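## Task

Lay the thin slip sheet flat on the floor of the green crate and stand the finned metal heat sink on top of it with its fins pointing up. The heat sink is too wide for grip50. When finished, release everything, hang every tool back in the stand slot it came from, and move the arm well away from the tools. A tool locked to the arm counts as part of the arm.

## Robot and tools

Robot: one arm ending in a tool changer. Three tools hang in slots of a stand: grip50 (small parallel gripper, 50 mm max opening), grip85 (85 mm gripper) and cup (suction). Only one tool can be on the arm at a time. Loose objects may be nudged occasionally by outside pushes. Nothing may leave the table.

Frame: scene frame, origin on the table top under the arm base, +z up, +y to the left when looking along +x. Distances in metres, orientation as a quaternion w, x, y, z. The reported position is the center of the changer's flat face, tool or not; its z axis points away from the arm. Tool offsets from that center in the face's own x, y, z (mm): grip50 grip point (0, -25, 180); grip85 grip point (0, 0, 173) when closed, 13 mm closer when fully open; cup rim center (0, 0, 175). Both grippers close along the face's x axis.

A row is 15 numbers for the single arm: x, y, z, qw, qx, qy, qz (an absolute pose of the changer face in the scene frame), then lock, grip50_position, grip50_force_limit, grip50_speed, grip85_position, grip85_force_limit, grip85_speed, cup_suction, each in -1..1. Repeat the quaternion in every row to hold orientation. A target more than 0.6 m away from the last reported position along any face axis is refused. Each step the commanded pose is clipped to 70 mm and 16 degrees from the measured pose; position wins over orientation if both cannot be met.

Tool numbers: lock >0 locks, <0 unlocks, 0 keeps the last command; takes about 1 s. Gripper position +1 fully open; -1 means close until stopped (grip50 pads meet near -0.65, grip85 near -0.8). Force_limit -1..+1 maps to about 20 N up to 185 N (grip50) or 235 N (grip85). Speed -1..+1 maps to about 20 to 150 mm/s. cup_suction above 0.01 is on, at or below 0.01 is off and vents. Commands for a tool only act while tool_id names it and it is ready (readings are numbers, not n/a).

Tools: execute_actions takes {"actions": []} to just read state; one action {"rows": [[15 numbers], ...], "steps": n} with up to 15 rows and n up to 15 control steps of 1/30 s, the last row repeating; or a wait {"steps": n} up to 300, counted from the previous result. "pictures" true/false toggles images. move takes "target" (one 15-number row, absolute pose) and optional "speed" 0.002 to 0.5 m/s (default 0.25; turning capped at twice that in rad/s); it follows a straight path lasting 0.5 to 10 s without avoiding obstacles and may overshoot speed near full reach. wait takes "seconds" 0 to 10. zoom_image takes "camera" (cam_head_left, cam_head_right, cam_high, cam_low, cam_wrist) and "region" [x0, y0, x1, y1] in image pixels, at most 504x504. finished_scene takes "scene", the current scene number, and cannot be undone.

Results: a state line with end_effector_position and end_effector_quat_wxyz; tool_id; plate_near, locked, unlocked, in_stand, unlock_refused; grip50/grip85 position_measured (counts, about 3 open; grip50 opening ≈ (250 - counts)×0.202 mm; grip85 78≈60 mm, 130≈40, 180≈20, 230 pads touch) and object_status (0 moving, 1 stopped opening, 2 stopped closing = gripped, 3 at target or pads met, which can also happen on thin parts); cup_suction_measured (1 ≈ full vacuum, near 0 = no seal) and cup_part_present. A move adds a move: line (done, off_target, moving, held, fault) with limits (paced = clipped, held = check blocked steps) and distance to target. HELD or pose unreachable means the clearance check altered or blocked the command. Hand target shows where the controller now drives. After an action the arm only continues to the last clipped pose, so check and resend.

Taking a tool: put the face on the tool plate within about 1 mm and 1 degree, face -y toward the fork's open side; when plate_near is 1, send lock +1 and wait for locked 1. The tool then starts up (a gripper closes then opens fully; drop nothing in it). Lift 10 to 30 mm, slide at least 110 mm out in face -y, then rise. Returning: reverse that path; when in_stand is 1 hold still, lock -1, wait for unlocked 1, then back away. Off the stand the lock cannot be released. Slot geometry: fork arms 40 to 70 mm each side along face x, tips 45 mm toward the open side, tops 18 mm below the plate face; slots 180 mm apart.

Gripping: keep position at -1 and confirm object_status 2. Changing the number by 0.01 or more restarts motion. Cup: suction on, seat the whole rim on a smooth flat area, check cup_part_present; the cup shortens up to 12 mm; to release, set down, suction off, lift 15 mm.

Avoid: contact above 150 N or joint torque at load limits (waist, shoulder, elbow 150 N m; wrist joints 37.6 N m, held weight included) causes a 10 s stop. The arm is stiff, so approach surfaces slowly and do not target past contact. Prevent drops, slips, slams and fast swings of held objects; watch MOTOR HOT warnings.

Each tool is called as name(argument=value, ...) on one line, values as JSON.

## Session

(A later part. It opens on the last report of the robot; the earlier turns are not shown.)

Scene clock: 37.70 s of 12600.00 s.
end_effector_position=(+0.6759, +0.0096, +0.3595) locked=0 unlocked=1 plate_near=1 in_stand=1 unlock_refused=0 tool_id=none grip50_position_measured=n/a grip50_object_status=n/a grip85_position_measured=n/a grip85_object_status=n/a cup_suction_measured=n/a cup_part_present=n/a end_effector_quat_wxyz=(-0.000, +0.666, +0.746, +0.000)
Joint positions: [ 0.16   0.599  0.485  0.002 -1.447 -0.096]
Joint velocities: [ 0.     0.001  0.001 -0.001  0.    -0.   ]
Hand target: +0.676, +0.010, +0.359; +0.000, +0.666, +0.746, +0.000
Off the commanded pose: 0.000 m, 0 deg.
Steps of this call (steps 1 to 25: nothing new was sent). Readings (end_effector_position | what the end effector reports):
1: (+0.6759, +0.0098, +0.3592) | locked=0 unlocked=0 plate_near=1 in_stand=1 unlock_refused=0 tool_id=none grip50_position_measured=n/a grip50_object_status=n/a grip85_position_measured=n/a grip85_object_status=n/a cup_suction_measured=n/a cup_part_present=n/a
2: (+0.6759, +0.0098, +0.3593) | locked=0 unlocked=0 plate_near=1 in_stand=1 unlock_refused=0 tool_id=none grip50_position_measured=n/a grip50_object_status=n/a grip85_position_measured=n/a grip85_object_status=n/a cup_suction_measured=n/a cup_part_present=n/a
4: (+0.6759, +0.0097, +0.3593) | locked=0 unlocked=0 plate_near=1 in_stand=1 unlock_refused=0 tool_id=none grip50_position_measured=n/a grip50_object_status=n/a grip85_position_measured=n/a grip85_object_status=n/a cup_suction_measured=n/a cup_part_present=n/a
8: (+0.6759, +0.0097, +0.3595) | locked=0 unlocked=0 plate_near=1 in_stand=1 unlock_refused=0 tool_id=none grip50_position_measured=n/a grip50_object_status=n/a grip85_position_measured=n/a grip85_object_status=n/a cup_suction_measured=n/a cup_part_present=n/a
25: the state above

move(target=[0.6759,0.0096,0.385,0,0.6659,0.7461,0,0,1,0,0,1,0,0,0], speed=0.08)

move(target=[0.6963,-0.1692,0.385,0,0.6659,0.7461,0,0,1,0,0,1,0,0,0])

Scene clock: 44.20 s of 12600.00 s.
end_effector_position=(+0.6760, +0.0095, +0.3850) locked=0 unlocked=1 plate_near=0 in_stand=0 unlock_refused=0 tool_id=none grip50_position_measured=n/a grip50_object_status=n/a grip85_position_measured=n/a grip85_object_status=n/a cup_suction_measured=n/a cup_part_present=n/a end_effector_quat_wxyz=(+0.000, +0.666, +0.746, +0.000)
Joint positions: [ 0.16   0.592  0.535  0.002 -1.503 -0.096]
Joint velocities: [ 0.002  0.001  0.001 -0.    -0.001  0.   ]
Hand target: +0.676, +0.010, +0.385; -0.000, +0.666, +0.746, +0.000
Off the commanded pose: 0.000 m, 0 deg.
move: done
camera_calibration (this result's frames):
cam_wrist: T_world_to_cam=[[-0.143373, 0.989248, -0.0288685, 0.0959552], [0.944002, 0.145457, 0.296144, -0.694932], [0.297159, 0.0152071, -0.954707, 0.218], [0, 0, 0, 1]] pos_world=[0.604994, 0.00284434, 0.416696]

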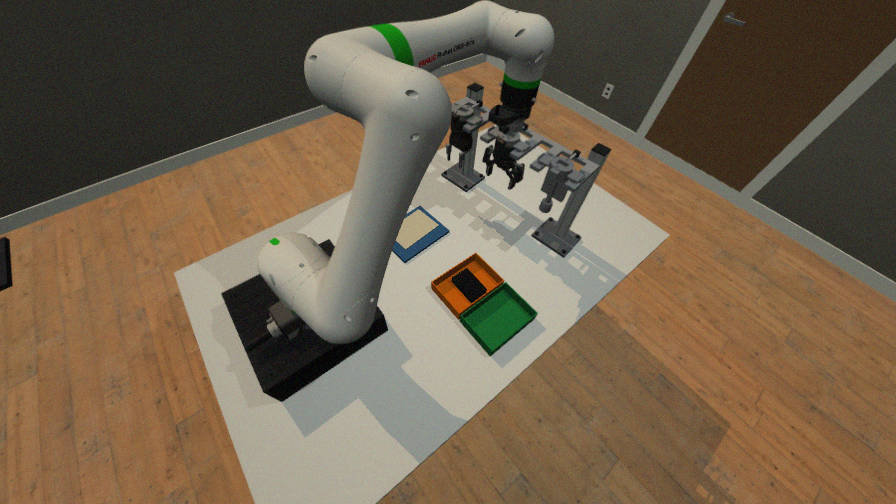

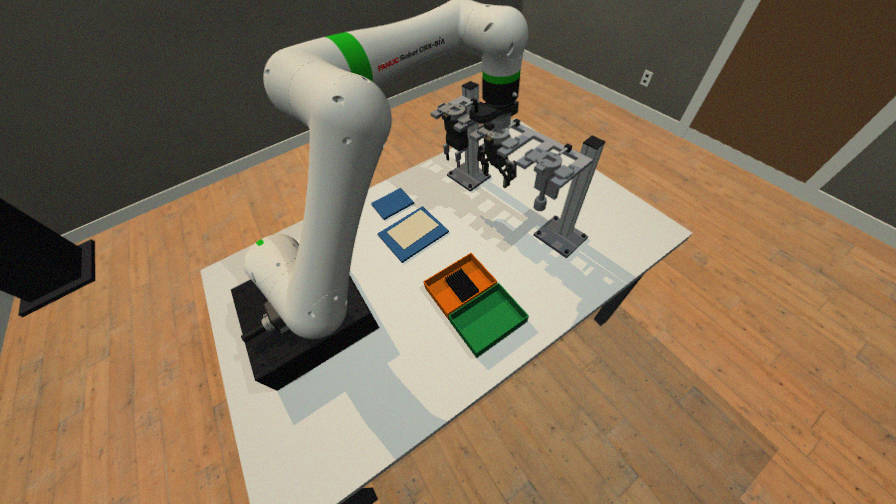

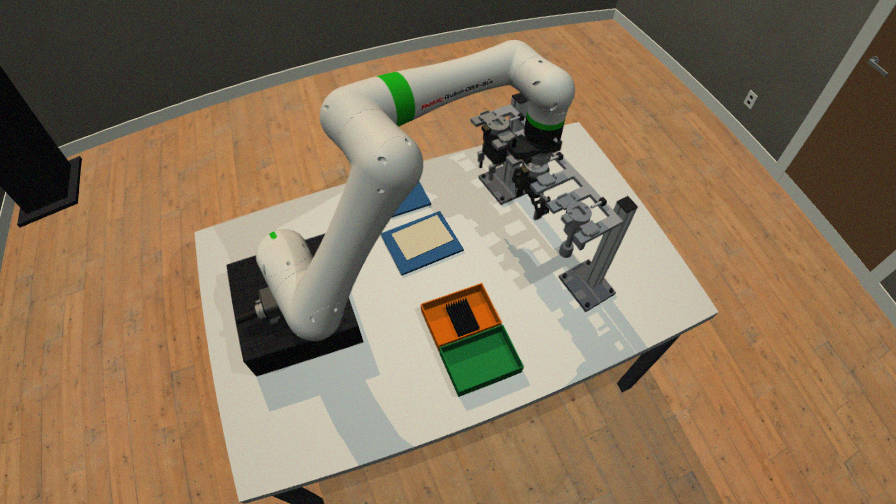

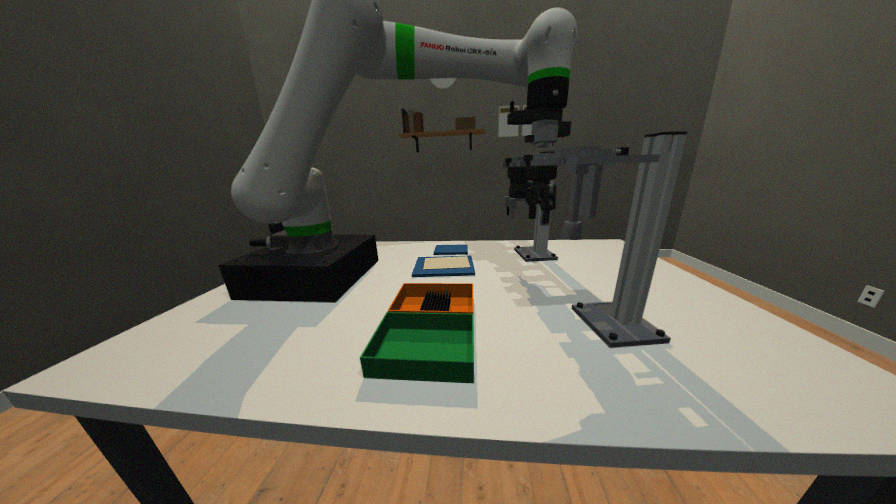

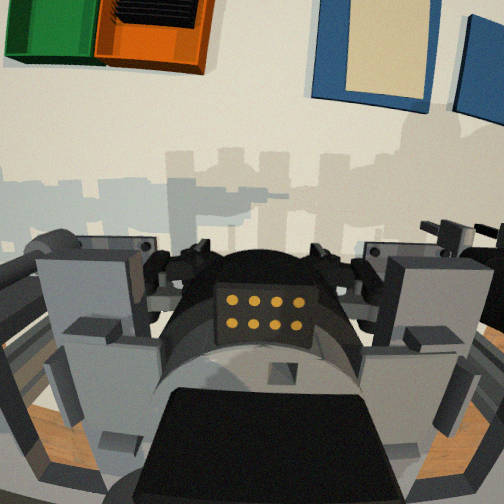

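Scene clock: 45.37 s of 12600.00 s.
end_effector_position=(+0.6960, -0.1692, +0.3849) locked=0 unlocked=1 plate_near=0 in_stand=0 unlock_refused=0 tool_id=none grip50_position_measured=n/a grip50_object_status=n/a grip85_position_measured=n/a grip85_object_status=n/a cup_suction_measured=n/a cup_part_present=n/a end_effector_quat_wxyz=(+0.000, +0.666, +0.746, +0.001)
Joint positions: [-0.106  0.716  0.732 -0.001 -1.575  0.17 ]
Joint velocities: [-0.001  0.001  0.003 -0.001 -0.002 -0.   ]
Hand target: +0.696, -0.169, +0.385; +0.000, +0.666, +0.746, +0.001
Off the commanded pose: 0.000 m, 0 deg.
move: done
camera_calibration (this result's frames):
cam_wrist: T_world_to_cam=[[-0.143648, 0.989229, -0.0281224, 0.275511], [0.943746, 0.145485, 0.296948, -0.687878], [0.297841, 0.0161158, -0.954479, 0.214262], [0, 0, 0, 1]] pos_world=[0.624942, -0.17592, 0.416521]

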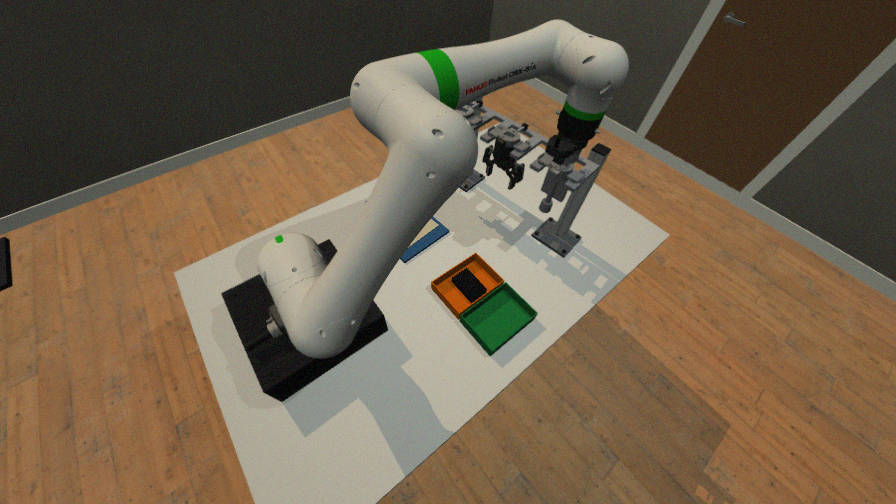

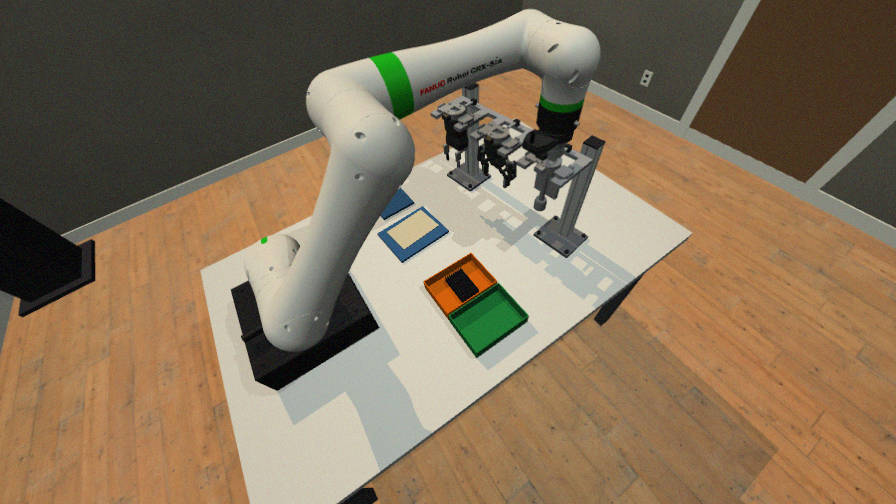

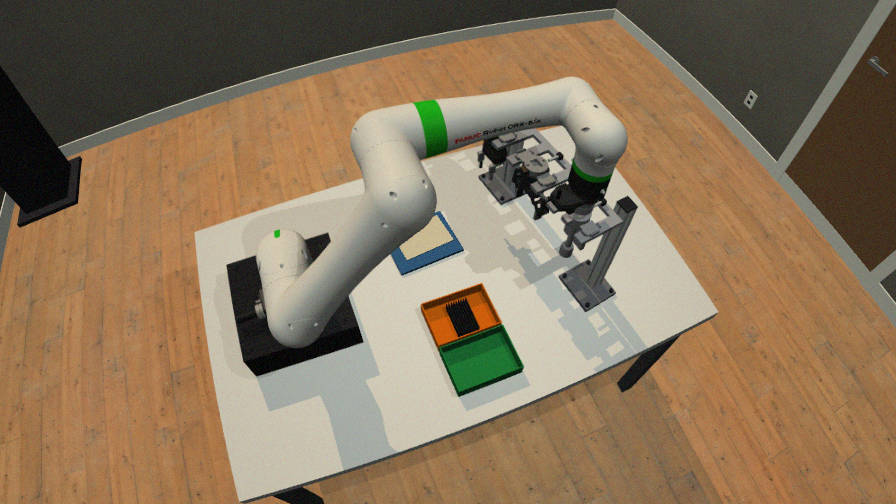

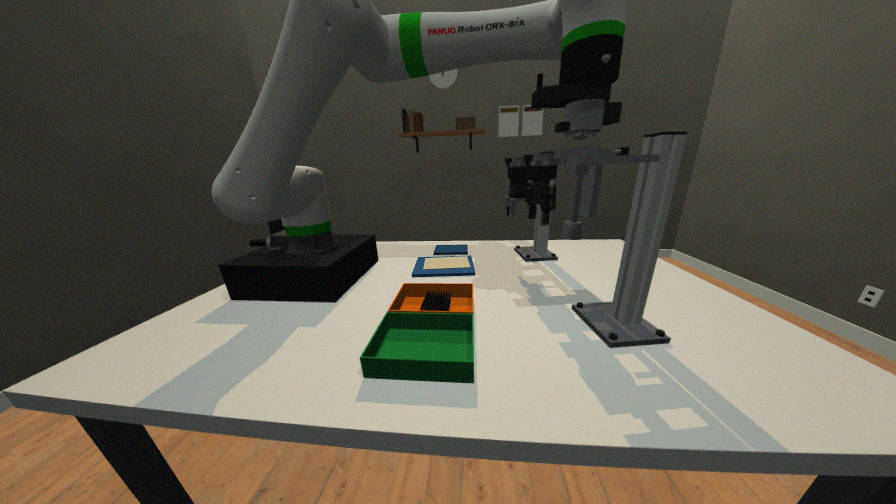

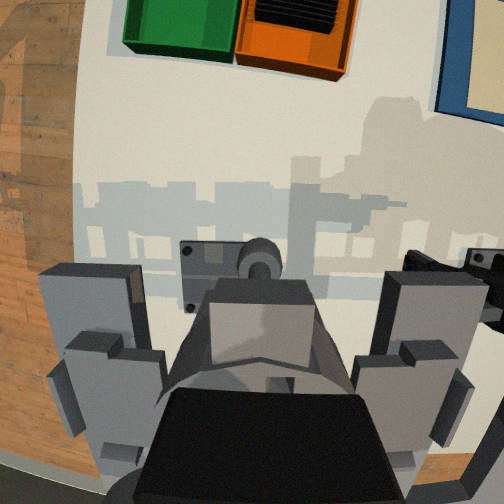

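move(target=[0.699,-0.1689,0.385,0,0.6659,0.7461,0,0,1,0,0,1,0,0,0])

Scene clock: 46.67 s of 12600.00 s.
end_effector_position=(+0.6990, -0.1690, +0.3850) locked=0 unlocked=1 plate_near=0 in_stand=0 unlock_refused=0 tool_id=none grip50_position_measured=n/a grip50_object_status=n/a grip85_position_measured=n/a grip85_object_status=n/a cup_suction_measured=n/a cup_part_present=n/a end_effector_quat_wxyz=(-0.000, +0.666, +0.746, +0.000)
Joint positions: [-0.105  0.726  0.748 -0.001 -1.582  0.169]
Joint velocities: [ 0.001 -0.     0.     0.    -0.    -0.002]
Hand target: +0.699, -0.169, +0.385; -0.000, +0.666, +0.746, -0.000
Off the commanded pose: 0.000 m, 0 deg.
move: done
camera_calibration (this result's frames):
cam_wrist: T_world_to_cam=[[-0.143303, 0.989261, -0.0287717, 0.275727], [0.944029, 0.145363, 0.296105, -0.69068], [0.297108, 0.0152713, -0.954722, 0.213903], [0, 0, 0, 1]] pos_world=[0.627982, -0.175634, 0.416665]

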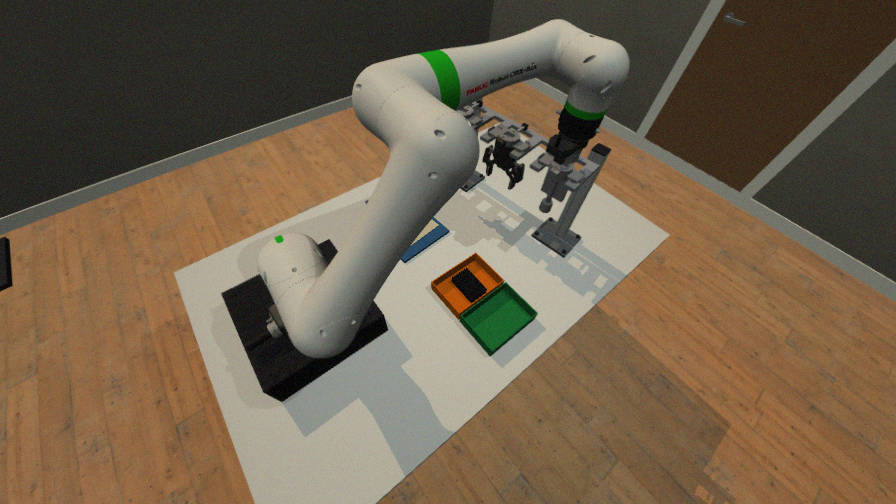

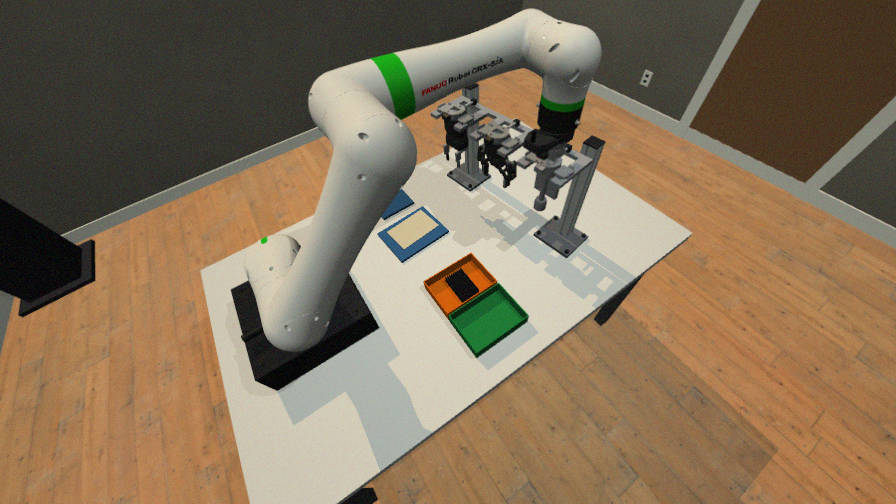

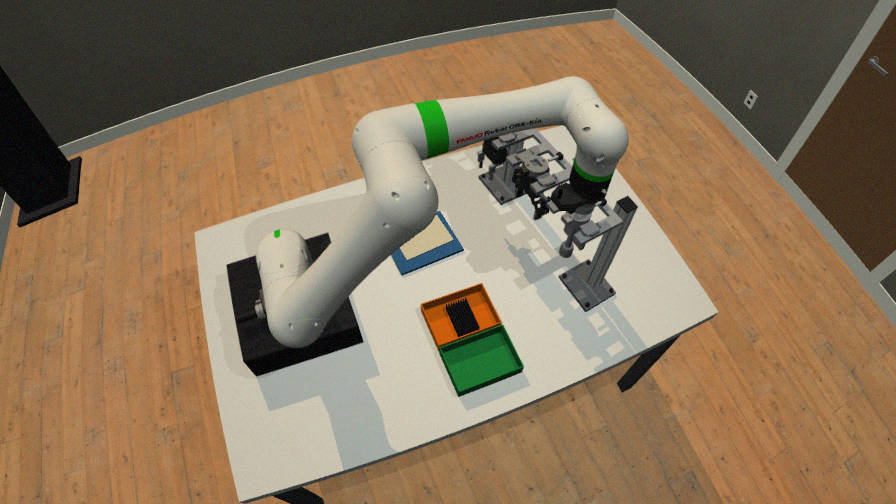

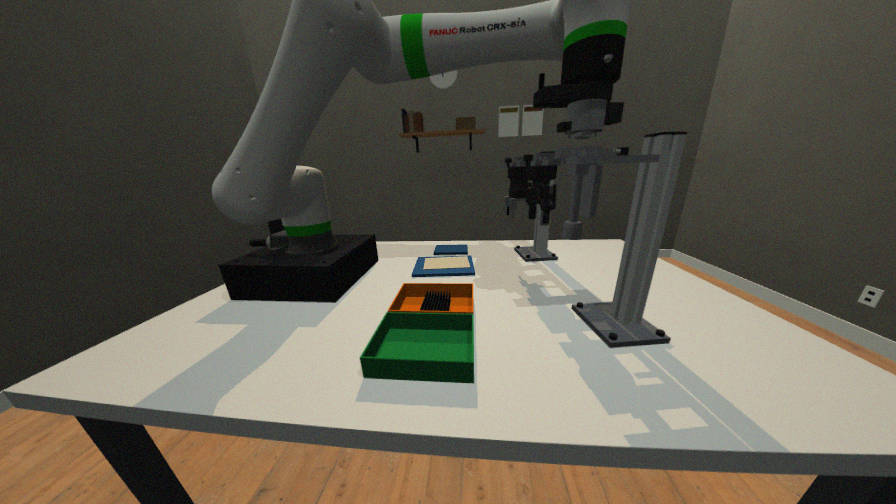

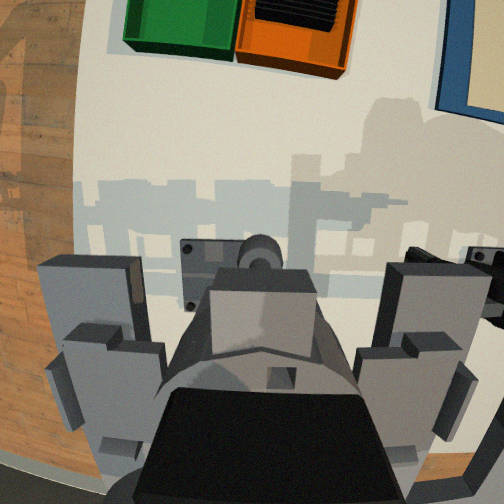

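move(target=[0.7,-0.169,0.3598,0,0.6659,0.7461,0,0,1,0,0,1,0,0,0], speed=0.015)

Scene clock: 49.17 s of 12600.00 s.
end_effector_position=(+0.7000, -0.1688, +0.3599) locked=0 unlocked=1 plate_near=0 in_stand=1 unlock_refused=0 tool_id=none grip50_position_measured=n/a grip50_object_status=n/a grip85_position_measured=n/a grip85_object_status=n/a cup_suction_measured=n/a cup_part_present=n/a end_effector_quat_wxyz=(+0.000, +0.666, +0.746, +0.000)
Joint positions: [-0.105  0.73   0.697 -0.    -1.527  0.169]
Joint velocities: [ 0.001 -0.    -0.001  0.     0.001 -0.001]
Hand target: +0.700, -0.169, +0.360; +0.000, +0.666, +0.746, -0.000
Off the commanded pose: 0.000 m, 0 deg.
move: done
camera_calibration (this result's frames):
cam_wrist: T_world_to_cam=[[-0.143482, 0.989231, -0.0288948, 0.275168], [0.943947, 0.145568, 0.296267, -0.684163], [0.297283, 0.015234, -0.954668, 0.189542], [0, 0, 0, 1]] pos_world=[0.628948, -0.1755, 0.391596]

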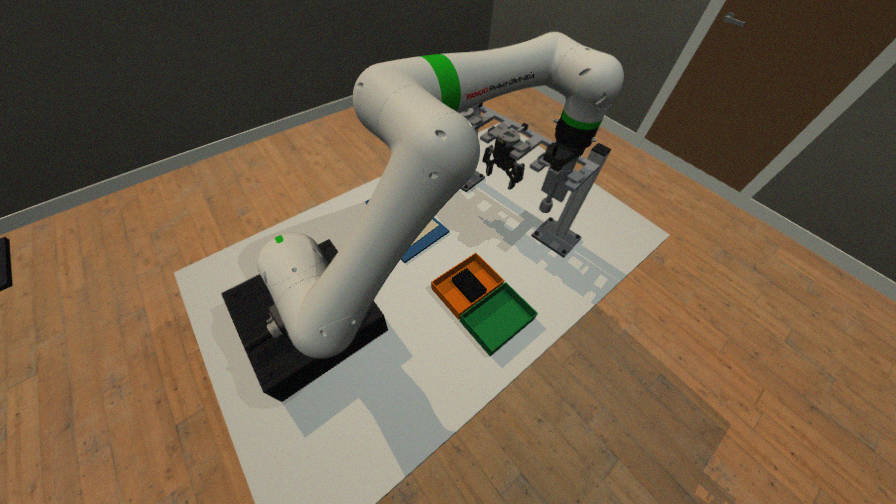

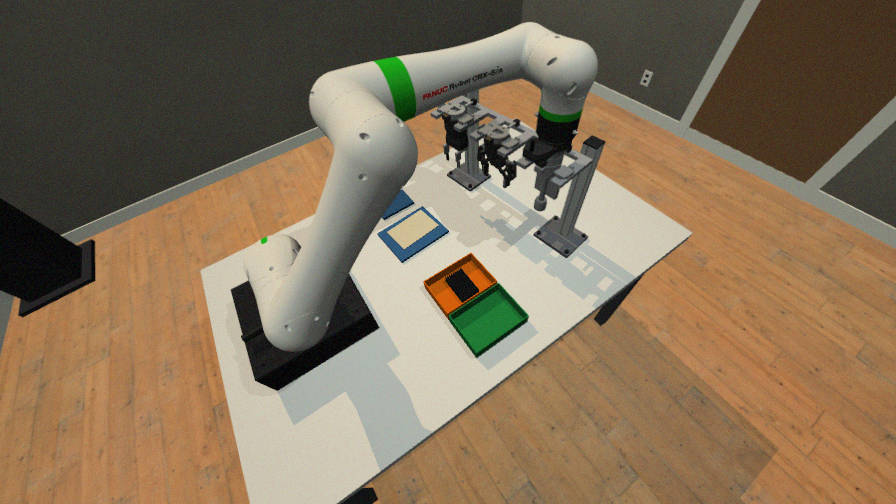

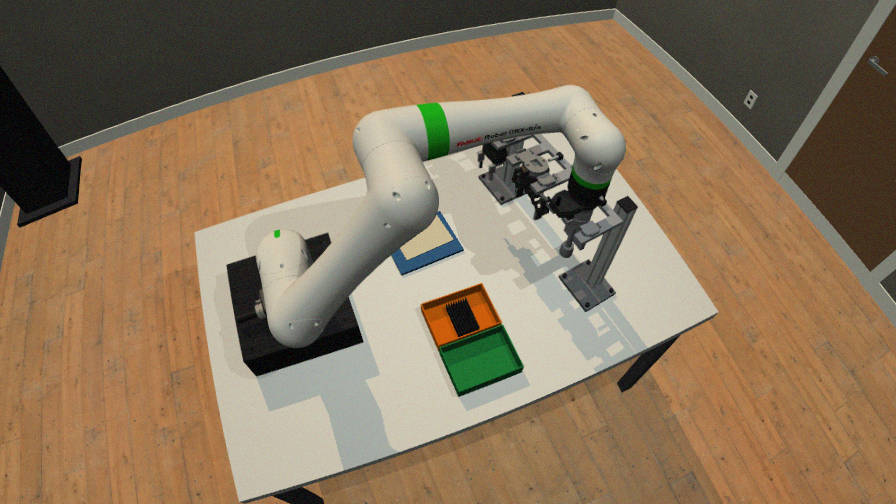

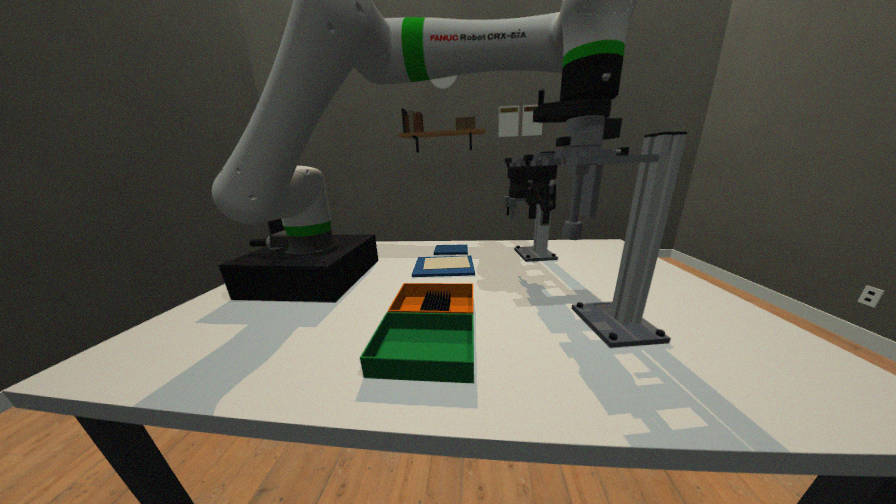

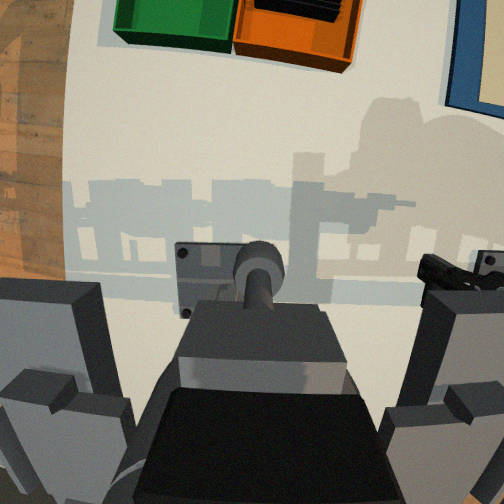

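execute_actions(actions=[{"rows":[[0.7,-0.169,0.3591,0,0.6659,0.7461,0,0,1,0,0,1,0,0,0]]}], pictures=false)

Scene clock: 50.53 s of 12600.00 s.
end_effector_position=(+0.7000, -0.1690, +0.3591) locked=0 unlocked=1 plate_near=1 in_stand=1 unlock_refused=0 tool_id=none grip50_position_measured=n/a grip50_object_status=n/a grip85_position_measured=n/a grip85_object_status=n/a cup_suction_measured=n/a cup_part_present=n/a end_effector_quat_wxyz=(+0.000, +0.666, +0.746, +0.000)
Joint positions: [-0.105  0.731  0.696 -0.    -1.525  0.169]
Joint velocities: [-0.001 -0.    -0.     0.001 -0.     0.003]
Hand target: +0.700, -0.169, +0.359; +0.000, +0.666, +0.746, +0.000
Off the commanded pose: 0.000 m, 0 deg.
Steps of this call (steps 1 to 26: nothing new was sent; steps 27 to 41: all 15 steps of this action). Readings (end_effector_position | what the end effector reports):
27: (+0.6999, -0.1689, +0.3598) | locked=0 unlocked=1 plate_near=0 in_stand=1 unlock_refused=0 tool_id=none grip50_position_measured=n/a grip50_object_status=n/a grip85_position_measured=n/a grip85_object_status=n/a cup_suction_measured=n/a cup_part_present=n/a
28: (+0.6999, -0.1689, +0.3596) | locked=0 unlocked=1 plate_near=1 in_stand=1 unlock_refused=0 tool_id=none grip50_position_measured=n/a grip50_object_status=n/a grip85_position_measured=n/a grip85_object_status=n/a cup_suction_measured=n/a cup_part_present=n/a
30: (+0.7000, -0.1689, +0.3593) | locked=0 unlocked=1 plate_near=1 in_stand=1 unlock_refused=0 tool_id=none grip50_position_measured=n/a grip50_object_status=n/a grip85_position_measured=n/a grip85_object_status=n/a cup_suction_measured=n/a cup_part_present=n/a
34: (+0.7000, -0.1689, +0.3592) | locked=0 unlocked=1 plate_near=1 in_stand=1 unlock_refused=0 tool_id=none grip50_position_measured=n/a grip50_object_status=n/a grip85_position_measured=n/a grip85_object_status=n/a cup_suction_measured=n/a cup_part_present=n/a
41: the state above


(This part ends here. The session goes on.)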